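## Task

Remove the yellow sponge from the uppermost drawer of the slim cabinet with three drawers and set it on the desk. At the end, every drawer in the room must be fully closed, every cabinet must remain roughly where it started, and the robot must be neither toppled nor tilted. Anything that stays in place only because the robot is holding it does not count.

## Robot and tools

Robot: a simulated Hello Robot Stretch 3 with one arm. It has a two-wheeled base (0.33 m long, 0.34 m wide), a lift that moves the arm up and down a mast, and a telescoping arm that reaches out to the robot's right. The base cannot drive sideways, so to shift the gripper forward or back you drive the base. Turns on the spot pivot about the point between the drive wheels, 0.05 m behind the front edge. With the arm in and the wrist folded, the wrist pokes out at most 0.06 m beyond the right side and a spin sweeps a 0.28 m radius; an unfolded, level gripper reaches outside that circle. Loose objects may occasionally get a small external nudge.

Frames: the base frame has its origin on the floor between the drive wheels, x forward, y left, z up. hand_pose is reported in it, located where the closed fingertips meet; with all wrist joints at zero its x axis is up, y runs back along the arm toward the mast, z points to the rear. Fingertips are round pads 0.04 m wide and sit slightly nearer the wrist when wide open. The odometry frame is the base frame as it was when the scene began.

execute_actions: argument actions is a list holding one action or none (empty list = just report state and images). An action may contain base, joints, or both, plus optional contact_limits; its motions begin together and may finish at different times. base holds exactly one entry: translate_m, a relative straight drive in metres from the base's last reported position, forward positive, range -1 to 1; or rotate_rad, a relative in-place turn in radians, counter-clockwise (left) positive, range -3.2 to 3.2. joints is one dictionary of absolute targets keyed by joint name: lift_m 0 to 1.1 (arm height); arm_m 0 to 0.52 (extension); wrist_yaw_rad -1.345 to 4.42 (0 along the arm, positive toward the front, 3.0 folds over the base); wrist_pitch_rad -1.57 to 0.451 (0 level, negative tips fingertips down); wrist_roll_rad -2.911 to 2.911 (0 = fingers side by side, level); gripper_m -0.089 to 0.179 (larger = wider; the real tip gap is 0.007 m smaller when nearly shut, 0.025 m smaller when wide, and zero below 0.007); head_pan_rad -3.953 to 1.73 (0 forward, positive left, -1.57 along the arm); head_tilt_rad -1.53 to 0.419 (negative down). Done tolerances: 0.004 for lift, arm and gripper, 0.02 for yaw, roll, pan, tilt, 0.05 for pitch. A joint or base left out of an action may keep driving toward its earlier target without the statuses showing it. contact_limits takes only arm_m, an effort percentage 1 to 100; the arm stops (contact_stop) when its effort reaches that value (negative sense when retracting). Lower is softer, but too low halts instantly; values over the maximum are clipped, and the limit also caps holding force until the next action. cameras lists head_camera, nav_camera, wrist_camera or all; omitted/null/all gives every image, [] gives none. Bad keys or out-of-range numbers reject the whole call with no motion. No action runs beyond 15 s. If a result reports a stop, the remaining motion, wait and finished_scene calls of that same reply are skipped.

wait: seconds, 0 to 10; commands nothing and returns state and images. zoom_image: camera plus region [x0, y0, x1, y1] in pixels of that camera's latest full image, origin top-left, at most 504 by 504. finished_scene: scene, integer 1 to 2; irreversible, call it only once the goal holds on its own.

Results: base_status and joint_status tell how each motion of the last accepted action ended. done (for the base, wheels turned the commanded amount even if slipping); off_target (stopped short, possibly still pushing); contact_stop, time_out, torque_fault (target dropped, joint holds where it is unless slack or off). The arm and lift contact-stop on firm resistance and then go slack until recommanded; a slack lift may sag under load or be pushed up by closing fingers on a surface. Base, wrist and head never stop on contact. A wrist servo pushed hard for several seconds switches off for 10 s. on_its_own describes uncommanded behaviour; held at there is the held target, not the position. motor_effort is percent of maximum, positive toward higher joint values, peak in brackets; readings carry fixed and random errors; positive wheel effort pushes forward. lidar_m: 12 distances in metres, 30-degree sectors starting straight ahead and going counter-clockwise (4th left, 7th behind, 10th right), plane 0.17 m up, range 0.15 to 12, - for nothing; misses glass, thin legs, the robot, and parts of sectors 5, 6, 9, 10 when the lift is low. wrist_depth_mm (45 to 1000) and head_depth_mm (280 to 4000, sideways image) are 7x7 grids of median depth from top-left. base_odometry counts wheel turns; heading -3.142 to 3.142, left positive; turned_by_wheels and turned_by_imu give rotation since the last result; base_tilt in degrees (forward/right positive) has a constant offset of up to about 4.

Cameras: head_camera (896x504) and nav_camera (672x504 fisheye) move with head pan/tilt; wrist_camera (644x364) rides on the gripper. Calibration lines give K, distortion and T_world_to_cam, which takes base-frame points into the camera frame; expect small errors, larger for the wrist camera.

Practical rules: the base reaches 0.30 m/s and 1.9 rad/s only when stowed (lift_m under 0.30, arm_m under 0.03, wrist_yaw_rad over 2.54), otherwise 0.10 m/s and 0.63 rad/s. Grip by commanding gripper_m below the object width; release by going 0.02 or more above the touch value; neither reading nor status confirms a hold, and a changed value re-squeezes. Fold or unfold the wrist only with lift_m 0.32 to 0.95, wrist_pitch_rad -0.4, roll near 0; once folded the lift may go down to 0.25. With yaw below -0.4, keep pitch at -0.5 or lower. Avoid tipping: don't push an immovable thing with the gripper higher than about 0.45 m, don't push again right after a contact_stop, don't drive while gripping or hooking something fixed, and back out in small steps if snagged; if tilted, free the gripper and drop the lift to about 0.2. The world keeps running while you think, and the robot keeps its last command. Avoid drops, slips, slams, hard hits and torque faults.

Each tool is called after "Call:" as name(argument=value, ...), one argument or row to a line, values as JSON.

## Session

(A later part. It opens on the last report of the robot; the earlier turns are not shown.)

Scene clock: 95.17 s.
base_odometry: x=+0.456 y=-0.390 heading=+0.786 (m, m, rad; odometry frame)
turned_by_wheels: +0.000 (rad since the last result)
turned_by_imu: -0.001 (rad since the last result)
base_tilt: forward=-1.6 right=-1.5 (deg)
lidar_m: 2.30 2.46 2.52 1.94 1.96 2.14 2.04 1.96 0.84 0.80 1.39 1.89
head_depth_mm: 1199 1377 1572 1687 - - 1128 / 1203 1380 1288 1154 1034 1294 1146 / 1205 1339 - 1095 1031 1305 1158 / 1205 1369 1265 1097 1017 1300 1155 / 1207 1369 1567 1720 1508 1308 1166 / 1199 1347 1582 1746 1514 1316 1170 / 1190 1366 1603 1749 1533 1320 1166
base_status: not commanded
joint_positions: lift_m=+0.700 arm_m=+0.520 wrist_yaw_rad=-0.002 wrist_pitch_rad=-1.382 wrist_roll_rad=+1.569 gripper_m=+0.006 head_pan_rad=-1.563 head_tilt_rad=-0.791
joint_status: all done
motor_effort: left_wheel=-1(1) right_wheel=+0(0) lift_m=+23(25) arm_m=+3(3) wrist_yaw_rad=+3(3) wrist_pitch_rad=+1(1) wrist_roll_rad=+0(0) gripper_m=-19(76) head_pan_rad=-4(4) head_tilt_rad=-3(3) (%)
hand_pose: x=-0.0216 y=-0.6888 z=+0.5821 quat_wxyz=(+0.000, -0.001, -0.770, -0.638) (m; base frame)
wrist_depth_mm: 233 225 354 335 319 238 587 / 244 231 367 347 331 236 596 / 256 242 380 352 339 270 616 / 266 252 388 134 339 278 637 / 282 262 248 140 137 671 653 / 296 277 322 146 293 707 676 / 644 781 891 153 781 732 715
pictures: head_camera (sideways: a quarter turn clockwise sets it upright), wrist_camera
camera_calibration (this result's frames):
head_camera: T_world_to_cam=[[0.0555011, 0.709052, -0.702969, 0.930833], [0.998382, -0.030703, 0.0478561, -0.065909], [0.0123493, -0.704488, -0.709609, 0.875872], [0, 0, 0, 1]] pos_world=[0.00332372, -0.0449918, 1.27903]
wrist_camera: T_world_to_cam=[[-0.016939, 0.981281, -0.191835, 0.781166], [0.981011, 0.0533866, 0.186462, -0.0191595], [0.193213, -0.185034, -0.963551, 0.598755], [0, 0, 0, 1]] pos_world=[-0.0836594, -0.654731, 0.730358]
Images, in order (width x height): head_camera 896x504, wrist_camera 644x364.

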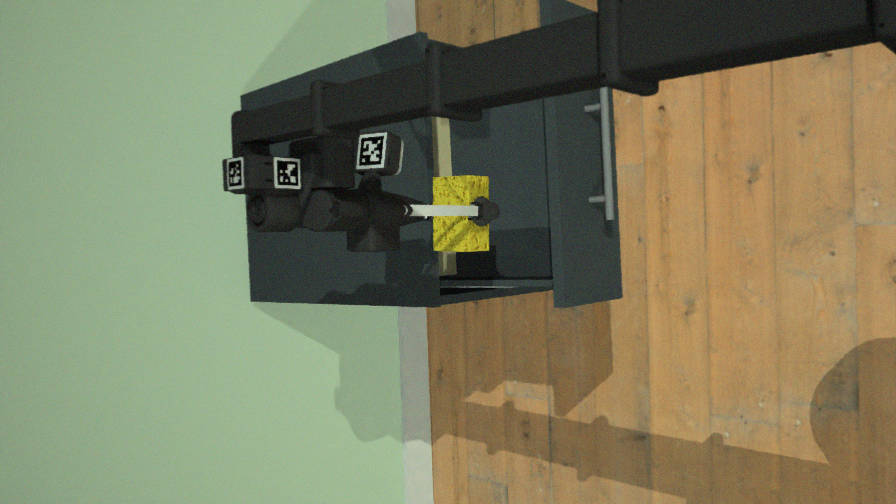

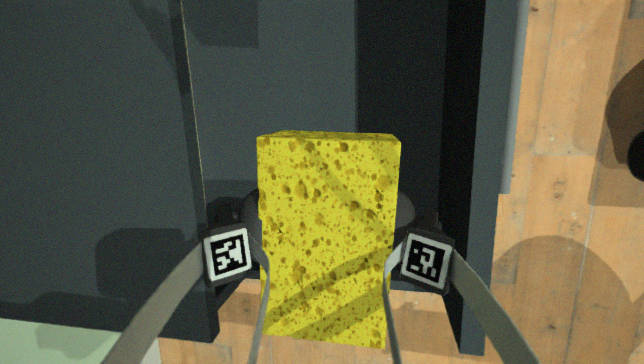

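Call:
execute_actions(
  actions=[
    {"base": {"translate_m": 0.07}, "joints": {"arm_m": 0.10, "wrist_pitch_rad": 0.0}},
  ],
  cameras=[],
)

Call:
execute_actions(
  actions=[
    {"joints": {"lift_m": 0.325}},
  ],
  cameras=["head_camera", "wrist_camera"],
)

Scene clock: 104.00 s.
base_odometry: x=+0.505 y=-0.340 heading=+0.786 (m, m, rad; odometry frame)
turned_by_wheels: +0.000 (rad since the last result)
turned_by_imu: -0.002 (rad since the last result)
base_tilt: forward=-1.6 right=-1.6 (deg)
lidar_m: 2.23 2.41 2.51 1.95 1.96 2.20 2.12 1.96 0.84 0.80 1.40 1.89
head_depth_mm: 1205 1368 1273 1136 1076 - - / 1200 1374 1255 1159 1100 - 1135 / 1201 1369 1255 655 1036 - 1152 / 1200 1366 1347 1126 1414 1307 1156 / 1197 1361 1571 1735 1501 1305 1156 / 1195 1360 1585 1749 1519 1320 1172 / 1189 1358 1585 1739 1523 1323 1171
base_status: done
joint_positions: lift_m=+0.700 arm_m=+0.100 wrist_yaw_rad=-0.002 wrist_pitch_rad=-0.025 wrist_roll_rad=+1.570 gripper_m=+0.006 head_pan_rad=-1.563 head_tilt_rad=-0.791
joint_status: all done
motor_effort: left_wheel=-2(1) right_wheel=+1(6) lift_m=+23(22) arm_m=-3(4) wrist_yaw_rad=+2(4) wrist_pitch_rad=+7(7) wrist_roll_rad=-1(0) gripper_m=-19(18) head_pan_rad=-5(5) head_tilt_rad=-3(3) (%)
hand_pose: x=-0.0218 y=-0.5008 z=+0.8076 quat_wxyz=(+0.001, -0.001, -1.000, -0.013) (m; base frame)
wrist_depth_mm: 902 898 907 917 891 502 477 / 922 938 928 950 892 516 479 / 942 959 966 958 779 534 476 / - - - 134 892 543 454 / - - - 140 137 - 884 / - - - 146 - - 886 / - - - 153 - - 871
pictures: none
No camera images: the call's "cameras" was empty. Leave "cameras" out to get every camera's image.

Scene clock: 108.23 s.
base_odometry: x=+0.505 y=-0.340 heading=+0.786 (m, m, rad; odometry frame)
turned_by_wheels: +0.000 (rad since the last result)
turned_by_imu: -0.001 (rad since the last result)
base_tilt: forward=-1.6 right=-1.6 (deg)
lidar_m: 2.24 2.42 2.51 1.95 1.97 2.20 2.12 1.95 0.84 0.80 1.40 1.88
head_depth_mm: 1204 1377 1282 1131 1075 1289 1147 / 1198 1382 1251 1151 1030 1302 1177 / 1201 1379 1260 1161 988 1288 - / 1203 1375 1346 1188 1136 1291 1153 / 1190 1362 1594 1760 1503 1311 1154 / 1198 1364 1593 1735 1515 1312 1160 / 1196 1359 1584 1734 1519 1323 1177
base_status: not commanded
joint_positions: lift_m=+0.325 arm_m=+0.100 wrist_yaw_rad=-0.002 wrist_pitch_rad=-0.025 wrist_roll_rad=+1.570 gripper_m=+0.006 head_pan_rad=-1.563 head_tilt_rad=-0.791
joint_status: all done
motor_effort: left_wheel=-1(1) right_wheel=+1(2) lift_m=+13(19) arm_m=-3(3) wrist_yaw_rad=+2(1) wrist_pitch_rad=+7(7) wrist_roll_rad=+0(1) gripper_m=-19(18) head_pan_rad=-4(4) head_tilt_rad=-3(3) (%)
hand_pose: x=-0.0218 y=-0.5008 z=+0.4333 quat_wxyz=(+0.001, -0.001, -1.000, -0.013) (m; base frame)
wrist_depth_mm: 873 899 213 211 214 423 430 / 932 932 220 216 221 440 437 / 957 964 228 224 225 453 454 / - - 235 134 234 470 464 / - - - 140 136 691 476 / - - - 146 - 653 474 / - - - 153 - 742 475
pictures: head_camera (sideways: a quarter turn clockwise sets it upright), wrist_camera
camera_calibration (this result's frames):
head_camera: T_world_to_cam=[[0.0555065, 0.709051, -0.702969, 0.930833], [0.998382, -0.0307105, 0.0478561, -0.065909], [0.012344, -0.704488, -0.709609, 0.875872], [0, 0, 0, 1]] pos_world=[0.00332339, -0.0449917, 1.27903]
wrist_camera: T_world_to_cam=[[-0.0186027, 0.0205758, -0.999615, 0.436981], [0.981085, 0.193049, -0.0142842, 0.155692], [0.192681, -0.980973, -0.0237779, -0.315668], [0, 0, 0, 1]] pos_world=[-0.0837943, -0.348709, 0.431531]
Images, in order (width x height): head_camera 896x504, wrist_camera 644x364.

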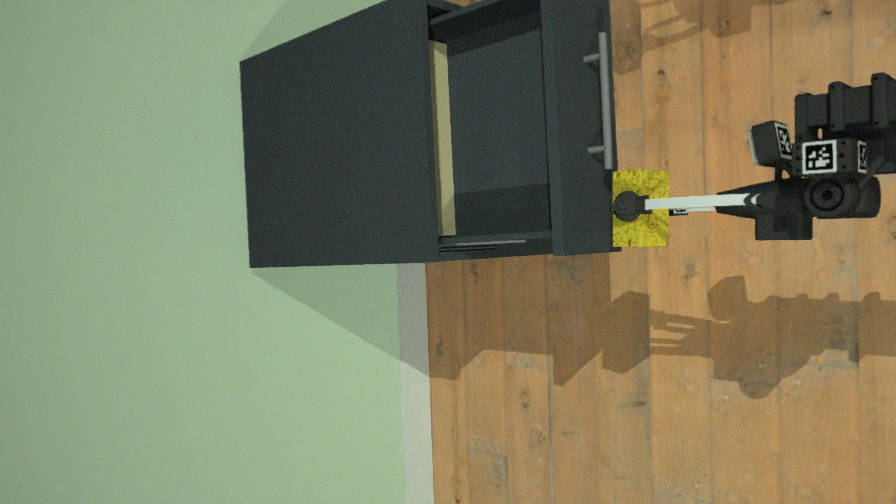

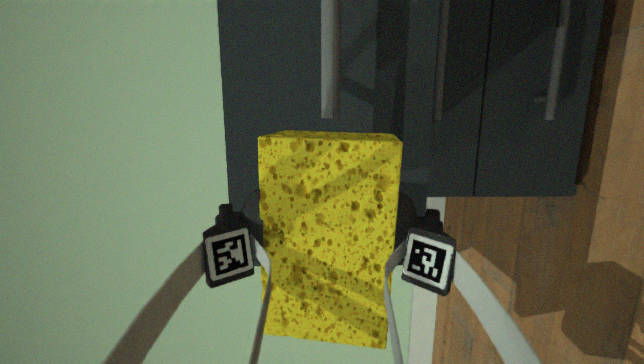

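Call:
execute_actions(
  actions=[
    {"base": {"translate_m": 0.012}, "joints": {"arm_m": 0.14}},
  ],
  cameras=[],
)

Call:
execute_actions(
  actions=[
    {"joints": {"arm_m": 0.355}, "contact_limits": {"arm_m": 14}},
  ],
  cameras=["head_camera", "wrist_camera"],
)

Scene clock: 111.23 s.
base_odometry: x=+0.513 y=-0.332 heading=+0.786 (m, m, rad; odometry frame)
turned_by_wheels: +0.000 (rad since the last result)
turned_by_imu: -0.001 (rad since the last result)
base_tilt: forward=-1.5 right=-1.6 (deg)
lidar_m: 2.22 2.41 2.52 1.96 1.96 2.22 2.12 1.96 0.83 0.80 1.40 1.88
head_depth_mm: 1208 1374 1240 1149 1094 1295 1141 / 1196 1371 1247 1156 1025 1304 1154 / 1198 1367 1257 1163 955 1337 1116 / 1202 1367 1341 1218 1439 1330 1153 / 1206 1365 1582 1752 1503 1307 1160 / 1197 1365 1577 1738 1518 1310 1159 / 1181 1355 1585 1756 1510 1321 1170
base_status: done
joint_positions: lift_m=+0.325 arm_m=+0.140 wrist_yaw_rad=-0.002 wrist_pitch_rad=-0.025 wrist_roll_rad=+1.570 gripper_m=+0.006 head_pan_rad=-1.563 head_tilt_rad=-0.791
joint_status: all done
motor_effort: left_wheel=-2(2) right_wheel=+1(5) lift_m=+13(13) arm_m=+3(5) wrist_yaw_rad=+2(3) wrist_pitch_rad=+7(7) wrist_roll_rad=-1(0) gripper_m=-18(19) head_pan_rad=-4(3) head_tilt_rad=-3(3) (%)
hand_pose: x=-0.0218 y=-0.5402 z=+0.4333 quat_wxyz=(+0.001, -0.001, -1.000, -0.013) (m; base frame)
wrist_depth_mm: 870 869 175 175 177 387 391 / 880 889 181 181 183 401 400 / 914 911 186 185 187 415 417 / 951 962 193 134 193 424 428 / - - - 139 137 703 468 / - - - 146 - 653 480 / - - - 153 - 765 475
pictures: none
No camera images: the call's "cameras" was empty. Leave "cameras" out to get every camera's image.

Scene clock: 114.07 s.
base_odometry: x=+0.513 y=-0.332 heading=+0.786 (m, m, rad; odometry frame)
turned_by_wheels: +0.000 (rad since the last result)
turned_by_imu: -0.001 (rad since the last result)
base_tilt: forward=-1.6 right=-1.6 (deg)
lidar_m: 2.23 2.40 2.52 1.95 1.97 2.22 2.13 1.95 0.84 0.80 1.39 1.89
head_depth_mm: 1214 1367 1238 1110 1392 1282 1146 / 1199 1361 1251 1112 1346 1324 1168 / 1199 1377 1259 1101 1245 1284 1152 / 1200 1372 1332 1140 1483 1307 1150 / 1197 1373 1585 1727 1497 1313 1157 / 1202 1358 1581 1759 1509 1329 1166 / 1198 1358 1584 1751 1515 1321 1172
base_status: not commanded
joint_positions: lift_m=+0.325 arm_m=+0.355 wrist_yaw_rad=+0.002 wrist_pitch_rad=-0.025 wrist_roll_rad=+1.570 gripper_m=+0.006 head_pan_rad=-1.563 head_tilt_rad=-0.791
joint_status: all done
motor_effort: left_wheel=-1(2) right_wheel=+1(3) lift_m=+13(13) arm_m=+3(6) wrist_yaw_rad=-2(2) wrist_pitch_rad=+7(8) wrist_roll_rad=-1(1) gripper_m=-19(19) head_pan_rad=-4(3) head_tilt_rad=-3(3) (%)
contact_limits: arm_m 14 (drawing in: default 23, maximum 38; extending or still: default 32, maximum 52)
hand_pose: x=-0.0209 y=-0.7552 z=+0.4333 quat_wxyz=(+0.001, +0.001, -1.000, -0.013) (m; base frame)
wrist_depth_mm: 684 679 188 188 190 191 191 / 698 712 195 193 196 197 196 / 724 730 199 198 202 203 205 / 743 757 206 134 208 210 211 / 767 768 210 139 137 217 219 / 803 797 820 146 819 607 450 / 840 837 841 153 841 756 472
pictures: head_camera (sideways: a quarter turn clockwise sets it upright), wrist_camera
camera_calibration (this result's frames):
head_camera: T_world_to_cam=[[0.0555069, 0.709051, -0.702969, 0.930833], [0.998382, -0.030711, 0.0478561, -0.065909], [0.0123435, -0.704488, -0.709609, 0.875872], [0, 0, 0, 1]] pos_world=[0.00332336, -0.0449917, 1.27903]
wrist_camera: T_world_to_cam=[[-0.0186739, 0.0205376, -0.999615, 0.442195], [0.980402, 0.196491, -0.014278, 0.206507], [0.196122, -0.980291, -0.0238044, -0.564809], [0, 0, 0, 1]] pos_world=[-0.0834309, -0.603336, 0.431528]
Images, in order (width x height): head_camera 896x504, wrist_camera 644x364.

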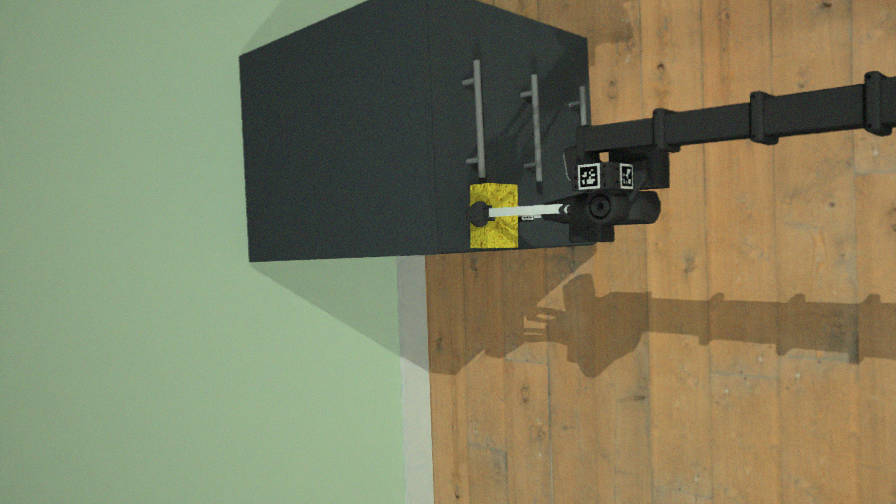

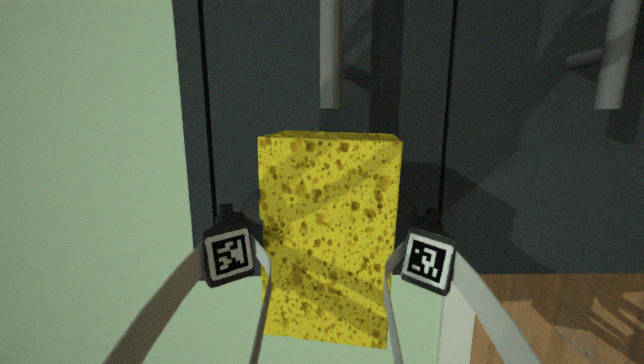

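Call:
execute_actions(
  actions=[
    {"joints": {"arm_m": 0.385, "head_pan_rad": 0.0, "head_tilt_rad": -0.35}, "contact_limits": {"arm_m": 9}},
  ],
  cameras=["head_camera", "nav_camera", "wrist_camera"],
)

Scene clock: 117.07 s.
base_odometry: x=+0.513 y=-0.332 heading=+0.786 (m, m, rad; odometry frame)
turned_by_wheels: +0.000 (rad since the last result)
turned_by_imu: -0.001 (rad since the last result)
base_tilt: forward=-1.6 right=-1.6 (deg)
lidar_m: 2.22 2.40 2.51 1.96 1.97 2.21 2.13 1.95 0.84 0.80 1.40 1.89
head_depth_mm: 2297 2414 2602 2764 2349 1791 1455 / 2263 2448 2572 2747 2348 1794 1441 / 2295 2397 2488 2781 2340 1814 1461 / 2241 2411 2506 2763 2407 1811 1473 / 2256 2427 2519 2763 2393 1830 1468 / 2247 2410 2500 2694 2425 1822 1473 / 2252 2419 2583 2758 2421 1853 1478
base_status: not commanded
joint_positions: lift_m=+0.325 arm_m=+0.384 wrist_yaw_rad=+0.001 wrist_pitch_rad=-0.033 wrist_roll_rad=+1.570 gripper_m=+0.006 head_pan_rad=-0.007 head_tilt_rad=-0.359
joint_status: arm_m contact_stop (moved +0.029 of +0.030); the others done
on_its_own: arm_m is slack since a contact_stop, until your next command for it
motor_effort: left_wheel=-2(2) right_wheel=+2(3) lift_m=+13(13) arm_m=+0(10) wrist_yaw_rad=-1(2) wrist_pitch_rad=+10(10) wrist_roll_rad=+0(1) gripper_m=-19(18) head_pan_rad=+4(42) head_tilt_rad=+3(23) (%)
contact_limits: arm_m 9 (drawing in: default 23, maximum 38; extending or still: default 32, maximum 52)
hand_pose: x=-0.0211 y=-0.7839 z=+0.4312 quat_wxyz=(+0.001, +0.000, -1.000, -0.017) (m; base frame)
wrist_depth_mm: 640 632 161 162 164 166 166 / 672 667 167 167 170 171 172 / 687 683 172 171 174 176 178 / 717 715 177 131 179 182 184 / 733 735 181 136 135 188 190 / 761 759 191 141 194 195 197 / 791 807 813 146 825 734 467
pictures: head_camera (sideways: a quarter turn clockwise sets it upright), nav_camera (sideways: a quarter turn counterclockwise sets it upright), wrist_camera
camera_calibration (this result's frames):
head_camera: T_world_to_cam=[[-0.34902, 0.063435, -0.934966, 1.2358], [0.0220019, 0.997986, 0.0594975, -0.0751395], [0.936857, 0.000194819, -0.349713, 0.401989], [0, 0, 0, 1]] pos_world=[0.0563664, -0.00348328, 1.30048]
nav_camera: T_world_to_cam=[[0.305343, -0.047469, 0.951058, -1.19216], [-0.0610354, -0.997679, -0.0302001, 0.0938054], [0.950284, -0.0488268, -0.307532, 0.355871], [0, 0, 0, 1]] pos_world=[0.0315656, 0.0543729, 1.24609]
wrist_camera: T_world_to_cam=[[-0.0186638, 0.0288314, -0.99941, 0.447071], [0.980572, 0.19575, -0.0126649, 0.211063], [0.195269, -0.98023, -0.0319247, -0.589428], [0, 0, 0, 1]] pos_world=[-0.0835213, -0.631981, 0.430663]
Images, in order (width x height): head_camera 896x504, nav_camera 672x504, wrist_camera 644x364.

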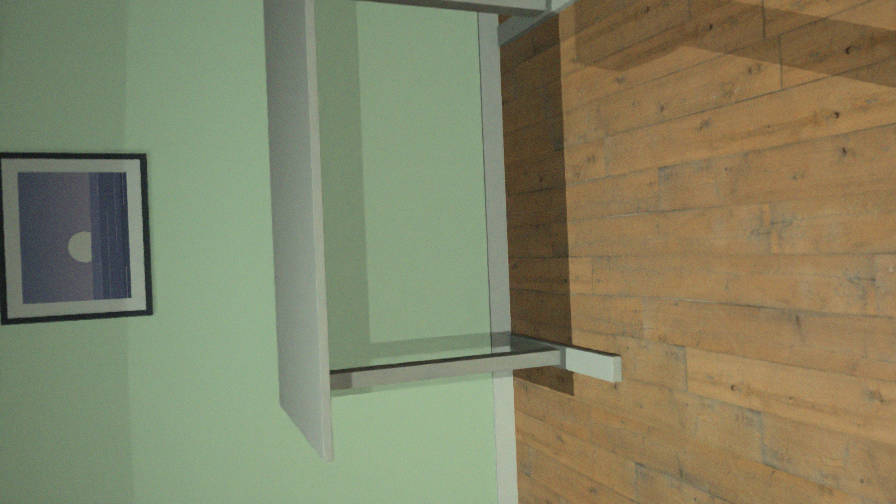

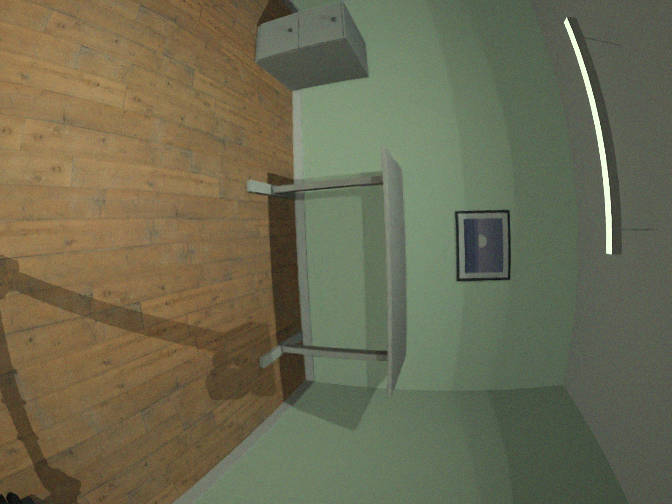

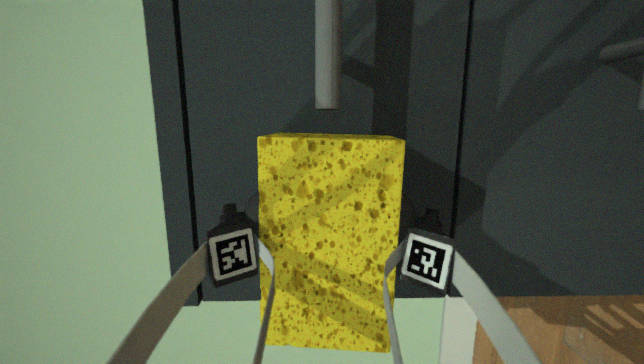

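Call:
execute_actions(
  actions=[
    {"base": {"translate_m": 0.32}, "joints": {"arm_m": 0.25}},
  ],
  cameras=[],
)

Call:
execute_actions(
  actions=[
    {"base": {"translate_m": 0.95}, "joints": {"lift_m": 1.1, "head_tilt_rad": -0.6}},
  ],
  cameras=["head_camera", "nav_camera"],
)

Scene clock: 126.30 s.
base_odometry: x=+0.740 y=-0.106 heading=+0.786 (m, m, rad; odometry frame)
turned_by_wheels: +0.000 (rad since the last result)
turned_by_imu: -0.003 (rad since the last result)
base_tilt: forward=-1.6 right=-1.6 (deg)
lidar_m: 1.91 2.15 2.27 2.42 2.38 2.55 2.44 1.95 0.85 1.06 1.39 1.88
head_depth_mm: 2005 2129 2116 2412 2330 1786 1461 / 1974 2117 2177 2428 2347 1802 1451 / 1976 2129 2207 2413 2393 1794 1471 / 1988 2118 2233 2442 2403 1822 1476 / 1985 2103 2015 2432 2391 1821 1488 / 1986 2123 2054 2367 2236 1847 1497 / 2006 2080 2185 2410 2442 1832 1485
base_status: done
joint_positions: lift_m=+0.325 arm_m=+0.250 wrist_yaw_rad=+0.000 wrist_pitch_rad=-0.025 wrist_roll_rad=+1.570 gripper_m=+0.006 head_pan_rad=-0.007 head_tilt_rad=-0.359
joint_status: all done
motor_effort: left_wheel=-1(1) right_wheel=+1(6) lift_m=+13(13) arm_m=-3(3) wrist_yaw_rad=+1(2) wrist_pitch_rad=+7(10) wrist_roll_rad=-1(1) gripper_m=-19(19) head_pan_rad=+4(4) head_tilt_rad=+3(4) (%)
hand_pose: x=-0.0215 y=-0.6508 z=+0.4332 quat_wxyz=(+0.001, +0.000, -1.000, -0.013) (m; base frame)
wrist_depth_mm: 765 756 767 678 681 616 472 / 794 785 801 803 804 694 468 / 815 818 822 816 827 696 476 / 838 837 847 132 847 703 470 / 861 879 872 137 136 699 471 / 919 913 920 142 910 656 474 / 938 940 965 148 970 705 477
pictures: none
No camera images: the call's "cameras" was empty. Leave "cameras" out to get every camera's image.

Scene clock: 137.03 s.
base_odometry: x=+1.411 y=+0.566 heading=+0.786 (m, m, rad; odometry frame)
turned_by_wheels: +0.000 (rad since the last result)
turned_by_imu: -0.005 (rad since the last result)
base_tilt: forward=-1.6 right=-1.6 (deg)
lidar_m: 1.38 1.00 1.58 2.43 2.52 2.69 3.38 1.47 1.39 1.33 1.37 1.23
head_depth_mm: 1174 1183 775 1635 1741 1456 1243 / 1168 1194 782 1624 1770 1448 1251 / 1161 1208 789 1605 1731 1465 1255 / 1162 1223 797 1620 1754 1482 1252 / 1156 1231 804 1603 1729 1469 1262 / 1157 1220 813 676 1731 1473 1269 / 1154 1225 818 681 1287 1409 1241
base_status: done
joint_positions: lift_m=+1.099 arm_m=+0.250 wrist_yaw_rad=+0.000 wrist_pitch_rad=-0.025 wrist_roll_rad=+1.570 gripper_m=+0.006 head_pan_rad=-0.007 head_tilt_rad=-0.592
joint_status: all done
motor_effort: left_wheel=-1(0) right_wheel=+1(6) lift_m=+23(24) arm_m=-3(3) wrist_yaw_rad=+0(1) wrist_pitch_rad=+7(7) wrist_roll_rad=+0(1) gripper_m=-19(19) head_pan_rad=+4(4) head_tilt_rad=-2(16) (%)
hand_pose: x=-0.0215 y=-0.6508 z=+1.2073 quat_wxyz=(+0.001, +0.000, -1.000, -0.013) (m; base frame)
wrist_depth_mm: 748 746 748 758 760 767 775 / 774 781 787 774 801 813 796 / 800 803 799 795 816 813 837 / 816 827 835 132 826 857 857 / 857 846 862 137 136 882 874 / 896 886 912 142 911 920 907 / 918 923 938 148 937 958 959
pictures: head_camera (sideways: a quarter turn clockwise sets it upright), nav_camera (sideways: a quarter turn counterclockwise sets it upright)
camera_calibration (this result's frames):
head_camera: T_world_to_cam=[[-0.555665, 0.0647631, -0.82888, 1.09868], [0.0350518, 0.9979, 0.0544712, -0.068658], [0.830667, 0.00121399, -0.556768, 0.672063], [0, 0, 0, 1]] pos_world=[0.0546458, -0.00345618, 1.2886]
nav_camera: T_world_to_cam=[[0.516889, -0.0488443, 0.854658, -1.06768], [-0.0662574, -0.997659, -0.0169451, 0.0765736], [0.853485, -0.0478687, -0.518915, 0.631533], [0, 0, 0, 1]] pos_world=[0.0179392, 0.054475, 1.24151]
Images, in order (width x height): head_camera 896x504, nav_camera 672x504.

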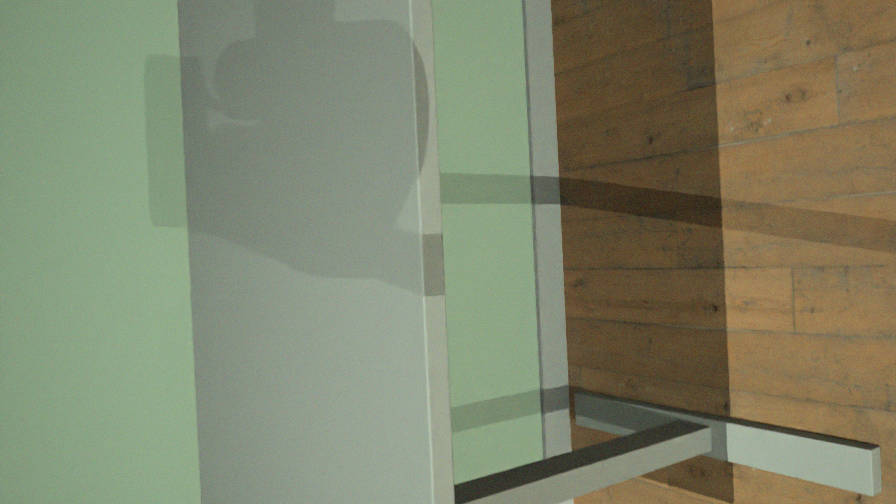

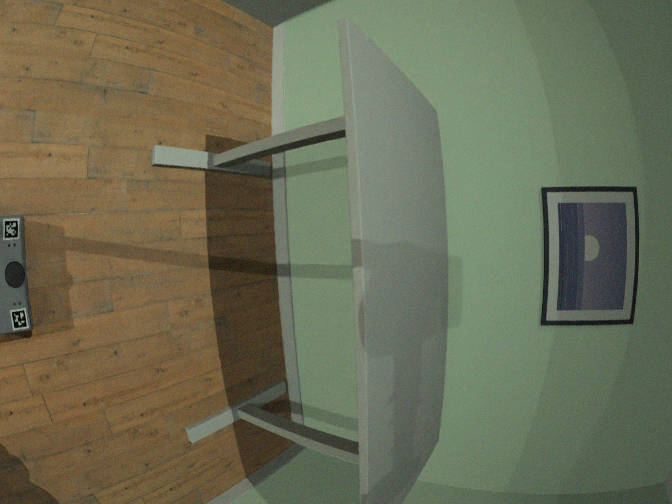

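Call:
execute_actions(
  actions=[
    {"base": {"translate_m": 0.10}, "joints": {"arm_m": 0.36}},
  ],
  cameras=[],
)

Call:
execute_actions(
  actions=[
    {"base": {"rotate_rad": 1.55}, "joints": {"arm_m": 0.50, "head_pan_rad": -1.57, "head_tilt_rad": -0.5, "wrist_pitch_rad": -0.6}},
  ],
)

Scene clock: 140.27 s.
base_odometry: x=+1.482 y=+0.637 heading=+0.786 (m, m, rad; odometry frame)
turned_by_wheels: +0.000 (rad since the last result)
turned_by_imu: -0.001 (rad since the last result)
base_tilt: forward=-1.7 right=-1.6 (deg)
lidar_m: 1.28 0.91 1.54 2.44 2.52 2.68 3.50 1.56 1.38 1.33 1.19 1.15
head_depth_mm: 1080 1145 776 577 1662 1445 1230 / 1081 1141 781 581 1662 1467 1237 / 1075 1138 787 589 1666 1450 1251 / 1080 1139 795 590 1665 1475 1259 / 1070 1145 804 594 1674 1478 1262 / 1068 1148 815 599 1666 1482 1256 / 1065 1138 823 604 1207 1315 1244
base_status: done
joint_positions: lift_m=+1.099 arm_m=+0.360 wrist_yaw_rad=+0.000 wrist_pitch_rad=-0.025 wrist_roll_rad=+1.570 gripper_m=+0.006 head_pan_rad=-0.007 head_tilt_rad=-0.592
joint_status: all done
motor_effort: left_wheel=-1(2) right_wheel=+1(6) lift_m=+23(22) arm_m=+3(3) wrist_yaw_rad=+0(1) wrist_pitch_rad=+7(7) wrist_roll_rad=-1(1) gripper_m=-19(19) head_pan_rad=+4(4) head_tilt_rad=-3(3) (%)
hand_pose: x=-0.0215 y=-0.7602 z=+1.2074 quat_wxyz=(+0.001, +0.000, -1.000, -0.013) (m; base frame)
wrist_depth_mm: 658 653 654 664 674 675 673 / 664 678 689 683 695 685 690 / 681 694 710 692 704 712 715 / 715 718 723 132 730 750 753 / 752 748 740 137 135 772 775 / 770 780 783 142 805 800 803 / 795 814 810 148 830 822 834
pictures: none
No camera images: the call's "cameras" was empty. Leave "cameras" out to get every camera's image.

Scene clock: 143.67 s.
base_odometry: x=+1.482 y=+0.637 heading=+2.335 (m, m, rad; odometry frame)
turned_by_wheels: +1.550 (rad since the last result)
turned_by_imu: +1.555 (rad since the last result)
base_tilt: forward=-1.7 right=-1.5 (deg)
lidar_m: 2.44 2.51 2.65 3.49 1.61 1.40 1.33 1.37 1.15 1.28 0.91 1.54
head_depth_mm: 1110 1179 960 664 1608 1532 1298 / 1091 1196 970 671 1608 1555 1306 / - 1192 876 677 1617 1562 1309 / 1079 1145 879 684 1582 1573 1321 / 1070 1163 1003 686 583 1574 1322 / 1064 1159 1016 696 589 1584 1330 / 1060 1155 1026 700 594 1210 1272
base_status: done
joint_positions: lift_m=+1.099 arm_m=+0.500 wrist_yaw_rad=+0.000 wrist_pitch_rad=-0.611 wrist_roll_rad=+1.570 gripper_m=+0.006 head_pan_rad=-1.563 head_tilt_rad=-0.507
joint_status: all done
motor_effort: left_wheel=-2(6) right_wheel=+2(7) lift_m=+22(23) arm_m=+3(4) wrist_yaw_rad=+1(0) wrist_pitch_rad=+3(7) wrist_roll_rad=-1(1) gripper_m=-19(19) head_pan_rad=-4(45) head_tilt_rad=+3(11) (%)
hand_pose: x=-0.0215 y=-0.8406 z=+1.0712 quat_wxyz=(+0.001, +0.000, -0.954, -0.301) (m; base frame)
wrist_depth_mm: 411 464 508 331 239 186 153 / 418 475 525 342 245 189 155 / 429 479 537 314 239 193 158 / 431 494 551 132 228 197 160 / 440 499 543 137 135 202 163 / 450 505 600 142 251 200 166 / 460 509 595 148 261 211 169
pictures: head_camera (sideways: a quarter turn clockwise sets it upright), nav_camera (sideways: a quarter turn counterclockwise sets it upright), wrist_camera
camera_calibration (this result's frames):
head_camera: T_world_to_cam=[[0.0571597, 0.483734, -0.873347, 1.15293], [0.99827, -0.0156373, 0.0566745, -0.0774083], [0.0137586, -0.875075, -0.483791, 0.582095], [0, 0, 0, 1]] pos_world=[0.00336458, -0.0495442, 1.29291]
nav_camera: T_world_to_cam=[[-0.041828, -0.442668, 0.895709, -1.11781], [-0.998511, 0.0499339, -0.0219509, 0.0887795], [-0.0350093, -0.895294, -0.444098, 0.539604], [0, 0, 0, 1]] pos_world=[0.0607827, -0.0161482, 1.24282]
wrist_camera: T_world_to_cam=[[-0.0182689, 0.570015, -0.821431, 1.3526], [0.9809, 0.169344, 0.0956969, 0.092405], [0.193653, -0.803994, -0.562221, 0.0916695], [0, 0, 0, 1]] pos_world=[-0.0836815, -0.71295, 1.15377]
Images, in order (width x height): head_camera 896x504, nav_camera 672x504, wrist_camera 644x364.

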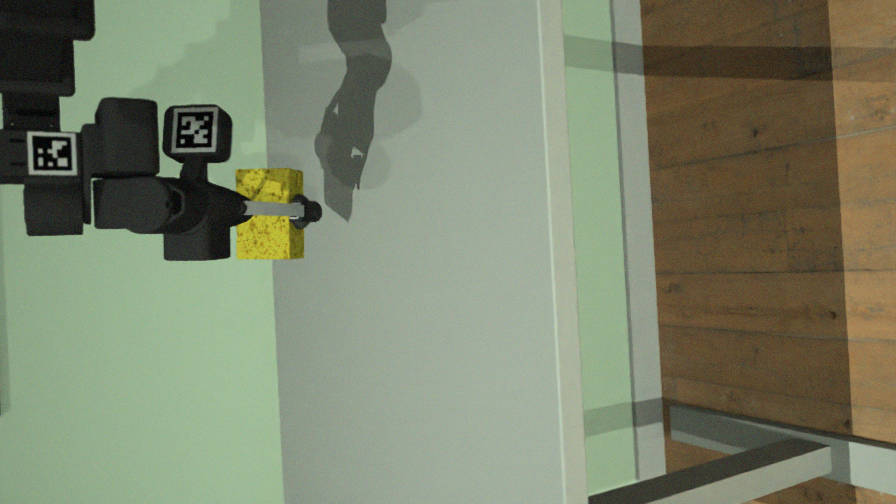

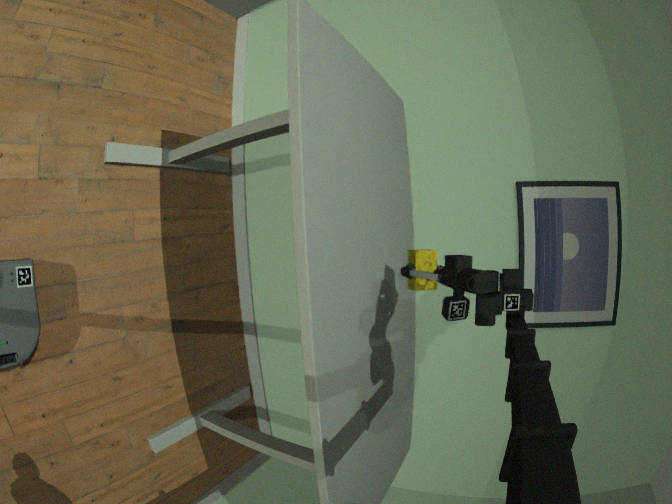

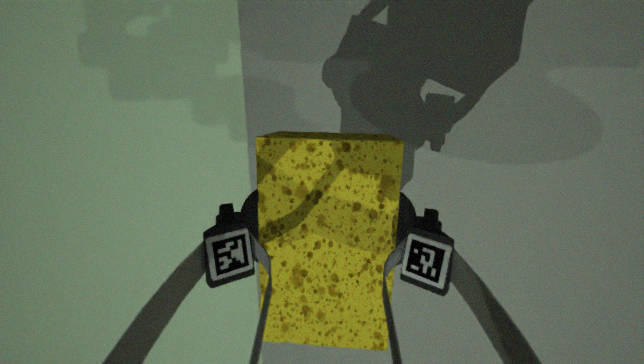

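Call:
execute_actions(
  actions=[
    {"joints": {"wrist_pitch_rad": -1.57, "arm_m": 0.52}},
  ],
  cameras=["head_camera", "wrist_camera"],
)

Scene clock: 146.33 s.
base_odometry: x=+1.482 y=+0.637 heading=+2.335 (m, m, rad; odometry frame)
turned_by_wheels: +0.000 (rad since the last result)
turned_by_imu: -0.001 (rad since the last result)
base_tilt: forward=-1.5 right=-1.6 (deg)
lidar_m: 2.44 2.50 2.65 3.50 1.62 1.40 1.33 1.36 1.15 1.28 0.91 1.54
head_depth_mm: 1115 1186 960 665 1600 1555 1295 / 1093 1165 967 671 1611 1553 1301 / - - 981 636 1603 1556 1310 / 1076 1154 989 648 1586 1567 1328 / 1069 1166 1006 687 582 1588 1317 / 1068 1155 1014 694 588 1582 1331 / 1058 1158 1029 702 591 1205 1266
base_status: not commanded
joint_positions: lift_m=+1.099 arm_m=+0.520 wrist_yaw_rad=+0.000 wrist_pitch_rad=-1.550 wrist_roll_rad=+1.570 gripper_m=+0.006 head_pan_rad=-1.563 head_tilt_rad=-0.507
joint_status: all done
joint sent to its limit — the command would take wrist_pitch_rad past its lower limit, so that joint was sent only as far as its limit.
motor_effort: left_wheel=-1(2) right_wheel=+1(1) lift_m=+22(22) arm_m=+3(3) wrist_yaw_rad=+0(2) wrist_pitch_rad=-2(3) wrist_roll_rad=+0(1) gripper_m=-18(20) head_pan_rad=-4(4) head_tilt_rad=+3(2) (%)
hand_pose: x=-0.0215 y=-0.6457 z=+0.9814 quat_wxyz=(+0.000, +0.000, -0.714, -0.700) (m; base frame)
wrist_depth_mm: 173 172 170 170 168 167 168 / 180 179 176 176 174 173 174 / 186 185 182 179 180 179 181 / 194 192 189 132 185 186 - / 201 200 196 137 136 193 - / 209 208 208 142 203 200 - / 218 217 215 148 210 210 -
pictures: head_camera (sideways: a quarter turn clockwise sets it upright), wrist_camera
camera_calibration (this result's frames):
head_camera: T_world_to_cam=[[0.0571597, 0.483728, -0.87335, 1.15293], [0.99827, -0.0156369, 0.0566747, -0.0774086], [0.0137587, -0.875079, -0.483785, 0.582087], [0, 0, 0, 1]] pos_world=[0.00336458, -0.0495443, 1.29291]
wrist_camera: T_world_to_cam=[[-0.0174628, 0.999527, -0.0253046, 0.663758], [0.980923, 0.0220276, 0.193146, -0.122783], [0.193612, -0.021449, -0.980844, 1.11405], [0, 0, 0, 1]] pos_world=[-0.0836616, -0.636844, 1.13322]
Images, in order (width x height): head_camera 896x504, wrist_camera 644x364.

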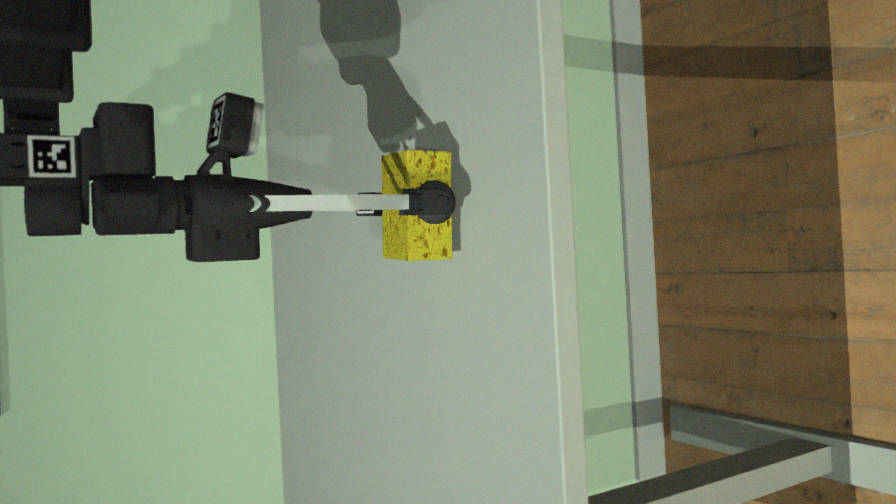

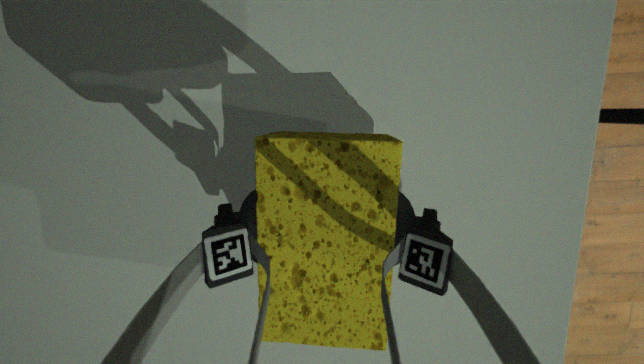

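Call:
execute_actions(
  actions=[
    {"joints": {"lift_m": 1.091}},
  ],
  cameras=[],
)

Call:
execute_actions(
  actions=[
    {"joints": {"gripper_m": 0.13}},
  ],
  cameras=["wrist_camera"],
)

Call:
execute_actions(
  actions=[
    {"base": {"translate_m": -0.10}, "joints": {"lift_m": 1.1}},
  ],
)

Scene clock: 148.57 s.
base_odometry: x=+1.482 y=+0.637 heading=+2.335 (m, m, rad; odometry frame)
turned_by_wheels: +0.000 (rad since the last result)
turned_by_imu: -0.001 (rad since the last result)
base_tilt: forward=-1.5 right=-1.6 (deg)
lidar_m: 2.44 2.51 2.65 3.50 1.62 1.40 1.33 1.36 1.15 1.28 0.91 1.54
head_depth_mm: - 1183 958 667 1616 1547 1297 / 1108 1179 969 674 1607 1552 1315 / - 1171 925 637 1590 1571 1309 / 1077 1151 996 646 1593 1563 1315 / 1074 1160 1004 688 584 1583 1318 / 1070 1159 1012 695 586 1594 1328 / 1067 1159 1030 700 593 1212 1264
base_status: not commanded
joint_positions: lift_m=+1.091 arm_m=+0.520 wrist_yaw_rad=+0.000 wrist_pitch_rad=-1.550 wrist_roll_rad=+1.570 gripper_m=+0.006 head_pan_rad=-1.563 head_tilt_rad=-0.507
joint_status: all done
motor_effort: left_wheel=-2(2) right_wheel=+2(1) lift_m=+13(20) arm_m=+3(3) wrist_yaw_rad=+0(2) wrist_pitch_rad=-2(2) wrist_roll_rad=+0(1) gripper_m=-18(18) head_pan_rad=-4(4) head_tilt_rad=+2(2) (%)
hand_pose: x=-0.0215 y=-0.6456 z=+0.9733 quat_wxyz=(+0.000, +0.000, -0.714, -0.700) (m; base frame)
wrist_depth_mm: 165 164 163 162 161 160 159 / 171 170 169 168 167 165 166 / 178 177 174 171 172 172 172 / 185 183 180 132 178 178 179 / 193 191 186 137 136 185 - / 200 198 198 143 194 192 - / 209 208 206 148 202 200 -
pictures: none
No camera images: the call's "cameras" was empty. Leave "cameras" out to get every camera's image.

Scene clock: 150.30 s.
base_odometry: x=+1.482 y=+0.637 heading=+2.335 (m, m, rad; odometry frame)
turned_by_wheels: +0.000 (rad since the last result)
turned_by_imu: +0.000 (rad since the last result)
base_tilt: forward=-1.6 right=-1.6 (deg)
lidar_m: 2.44 2.50 2.65 3.49 1.62 1.40 1.33 1.36 1.15 1.28 0.91 1.54
head_depth_mm: - 1182 956 667 1623 1542 1293 / 1105 1171 972 673 1609 1554 1309 / - 1178 979 637 1585 1572 1308 / 1074 1151 992 651 1597 1578 1312 / 1073 1166 1006 687 585 1579 1325 / 1064 1159 1012 693 589 1572 1326 / 1059 1155 1030 698 591 1210 1271
base_status: not commanded
joint_positions: lift_m=+1.091 arm_m=+0.520 wrist_yaw_rad=+0.000 wrist_pitch_rad=-1.552 wrist_roll_rad=+1.570 gripper_m=+0.130 head_pan_rad=-1.563 head_tilt_rad=-0.507
joint_status: all done
motor_effort: left_wheel=-2(2) right_wheel=+1(2) lift_m=+13(13) arm_m=+3(3) wrist_yaw_rad=+1(0) wrist_pitch_rad=-2(2) wrist_roll_rad=+0(1) gripper_m=+0(81) head_pan_rad=-4(4) head_tilt_rad=+2(2) (%)
hand_pose: x=-0.0215 y=-0.6451 z=+0.9734 quat_wxyz=(+0.000, +0.000, -0.713, -0.701) (m; base frame)
wrist_depth_mm: 165 165 163 162 161 160 159 / 171 170 169 168 167 166 166 / 178 176 174 172 172 172 172 / 184 183 181 135 178 179 180 / 192 191 188 140 184 183 - / 200 201 197 146 193 194 - / 208 208 206 153 203 200 -
pictures: wrist_camera
camera_calibration (this result's frames):
wrist_camera: T_world_to_cam=[[-0.017461, 0.999586, -0.0228686, 0.660603], [0.980923, 0.021555, 0.1932, -0.121602], [0.193613, -0.0190589, -0.980893, 1.10777], [0, 0, 0, 1]] pos_world=[-0.0836615, -0.636595, 1.1252]
Images, in order (width x height): wrist_camera 644x364.

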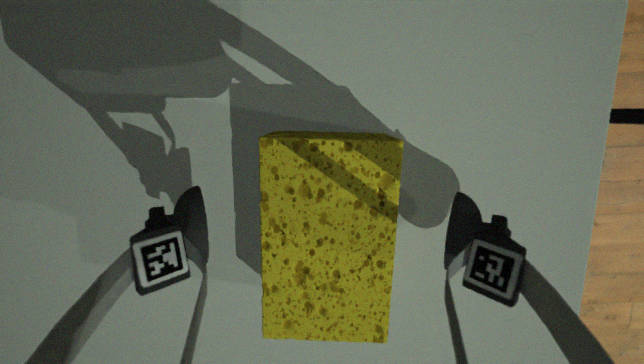

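Scene clock: 152.43 s.
base_odometry: x=+1.551 y=+0.565 heading=+2.335 (m, m, rad; odometry frame)
turned_by_wheels: +0.000 (rad since the last result)
turned_by_imu: +0.000 (rad since the last result)
base_tilt: forward=-1.7 right=-1.5 (deg)
lidar_m: 1.92 2.61 2.74 3.49 1.61 1.29 1.23 1.26 1.09 1.28 0.96 1.64
head_depth_mm: 1116 1182 963 666 1621 1545 1303 / 1103 1170 974 672 1610 1558 1313 / - - 979 647 1604 1571 1304 / 1080 1162 992 654 1592 1584 1314 / 1074 1178 1009 649 1595 1577 1323 / 1071 1166 1018 695 588 1582 1323 / 1067 1161 1027 702 592 1574 1314
base_status: done
joint_positions: lift_m=+1.099 arm_m=+0.520 wrist_yaw_rad=+0.000 wrist_pitch_rad=-1.552 wrist_roll_rad=+1.570 gripper_m=+0.130 head_pan_rad=-1.563 head_tilt_rad=-0.507
joint_status: all done
motor_effort: left_wheel=-2(5) right_wheel=+2(4) lift_m=+23(22) arm_m=+3(3) wrist_yaw_rad=+1(2) wrist_pitch_rad=-2(2) wrist_roll_rad=+0(1) gripper_m=+0(1) head_pan_rad=-4(4) head_tilt_rad=+3(3) (%)
hand_pose: x=-0.0215 y=-0.6451 z=+0.9815 quat_wxyz=(+0.000, +0.000, -0.713, -0.701) (m; base frame)
wrist_depth_mm: 172 172 171 169 168 167 169 / 178 178 177 176 174 173 - / 186 185 184 182 180 179 182 / 193 191 190 189 187 186 - / 201 199 196 196 195 192 - / 209 209 207 200 202 203 - / 216 217 215 163 211 209 -
pictures: head_camera (sideways: a quarter turn clockwise sets it upright), nav_camera (sideways: a quarter turn counterclockwise sets it upright), wrist_camera
camera_calibration (this result's frames):
head_camera: T_world_to_cam=[[0.0571597, 0.483728, -0.87335, 1.15293], [0.99827, -0.0156369, 0.0566747, -0.0774086], [0.0137587, -0.875079, -0.483785, 0.582087], [0, 0, 0, 1]] pos_world=[0.00336458, -0.0495443, 1.29291]
nav_camera: T_world_to_cam=[[-0.0418281, -0.442662, 0.895713, -1.11781], [-0.998511, 0.0499337, -0.0219513, 0.08878], [-0.0350093, -0.895297, -0.444091, 0.539595], [0, 0, 0, 1]] pos_world=[0.0607827, -0.0161486, 1.24282]
wrist_camera: T_world_to_cam=[[-0.0174605, 0.999586, -0.0228685, 0.660789], [0.980923, 0.0215546, 0.1932, -0.123164], [0.193613, -0.0190588, -0.980893, 1.1157], [0, 0, 0, 1]] pos_world=[-0.0836614, -0.636597, 1.13329]
Images, in order (width x height): head_camera 896x504, nav_camera 672x504, wrist_camera 644x364.

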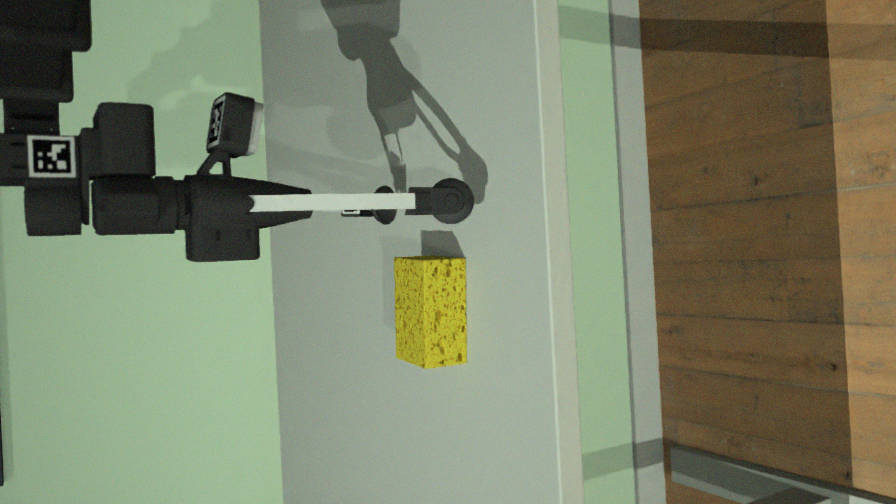

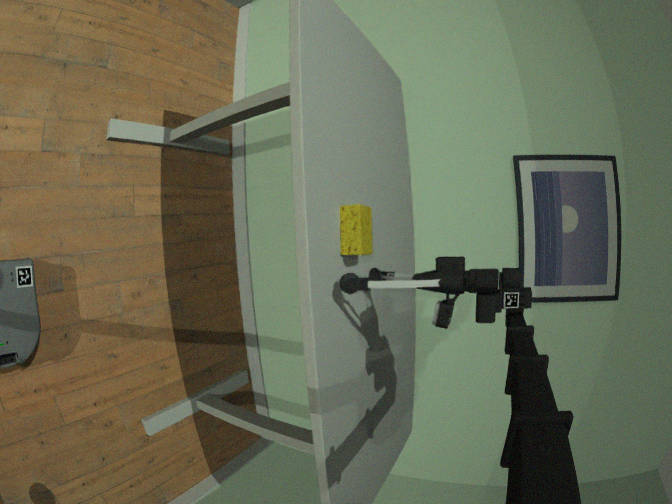

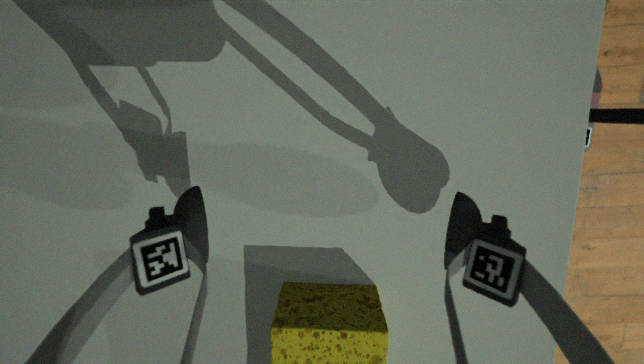

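Call:
execute_actions(
  actions=[
    {"joints": {"head_pan_rad": -0.1, "head_tilt_rad": -0.35}},
  ],
  cameras=["head_camera", "nav_camera"],
)

Scene clock: 154.67 s.
base_odometry: x=+1.551 y=+0.565 heading=+2.335 (m, m, rad; odometry frame)
turned_by_wheels: +0.000 (rad since the last result)
turned_by_imu: -0.001 (rad since the last result)
base_tilt: forward=-1.6 right=-1.6 (deg)
lidar_m: 1.92 2.60 2.75 3.49 1.61 1.29 1.23 1.26 1.09 1.28 0.96 1.64
head_depth_mm: 2306 2465 2599 1675 1822 1803 1449 / 2264 2410 2587 1802 1869 1790 1456 / 2226 2401 2538 2717 2383 1799 1460 / 2187 2367 2515 2682 2365 1810 1462 / 2177 2308 2469 2669 2412 1840 1475 / 2155 2275 2420 2636 2405 1854 1486 / 2128 2256 2421 2537 2411 1856 1491
base_status: not commanded
joint_positions: lift_m=+1.099 arm_m=+0.520 wrist_yaw_rad=+0.000 wrist_pitch_rad=-1.552 wrist_roll_rad=+1.570 gripper_m=+0.130 head_pan_rad=-0.107 head_tilt_rad=-0.359
joint_status: all done
motor_effort: left_wheel=-2(2) right_wheel=+3(2) lift_m=+21(22) arm_m=+3(3) wrist_yaw_rad=+1(1) wrist_pitch_rad=-2(2) wrist_roll_rad=-1(1) gripper_m=+1(0) head_pan_rad=+4(45) head_tilt_rad=+3(14) (%)
hand_pose: x=-0.0215 y=-0.6451 z=+0.9815 quat_wxyz=(+0.000, +0.000, -0.713, -0.701) (m; base frame)
wrist_depth_mm: 172 172 171 169 168 168 168 / 179 178 177 175 174 173 - / 186 184 184 181 181 179 181 / 193 191 190 189 188 186 - / 200 199 198 196 195 192 - / 209 209 206 200 202 203 - / 217 218 215 163 211 211 -
pictures: head_camera (sideways: a quarter turn clockwise sets it upright), nav_camera (sideways: a quarter turn counterclockwise sets it upright)
camera_calibration (this result's frames):
head_camera: T_world_to_cam=[[-0.34091, 0.0979567, -0.934978, 1.23577], [0.121517, 0.990804, 0.0594981, -0.0757472], [0.932209, -0.0933325, -0.349679, 0.401973], [0, 0, 0, 1]] pos_world=[0.0557676, -0.0084839, 1.30049]
nav_camera: T_world_to_cam=[[0.299045, -0.0777102, 0.95107, -1.19214], [-0.160326, -0.986602, -0.0302021, 0.0944137], [0.940674, -0.14345, -0.307497, 0.355885], [0, 0, 0, 1]] pos_world=[0.0368683, 0.0515589, 1.24609]
Images, in order (width x height): head_camera 896x504, nav_camera 672x504.

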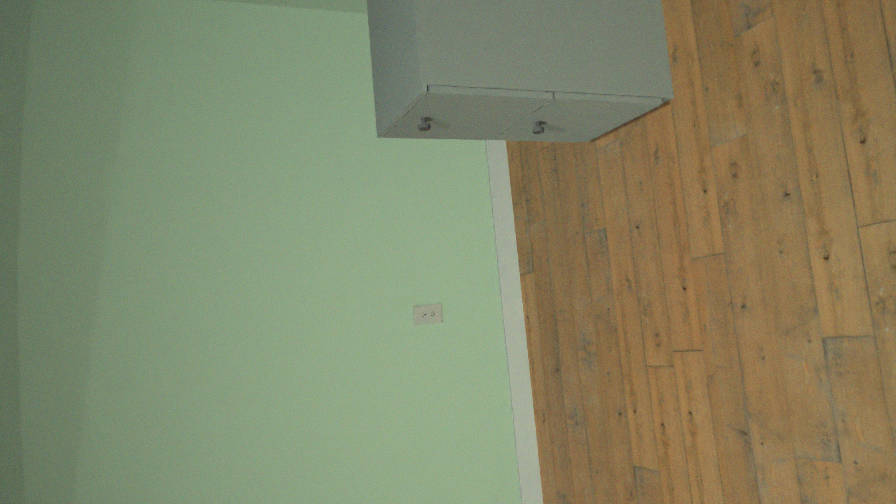

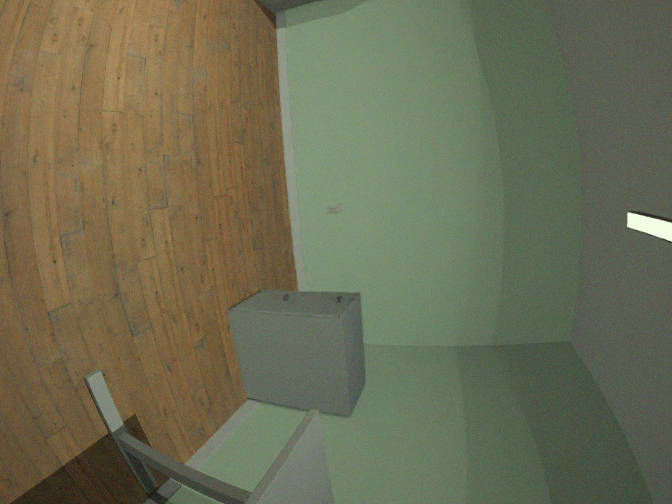

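All shut. Finishing scene 1.

Call:
finished_scene(
  scene=1,
)

The scene is finished: the task was done.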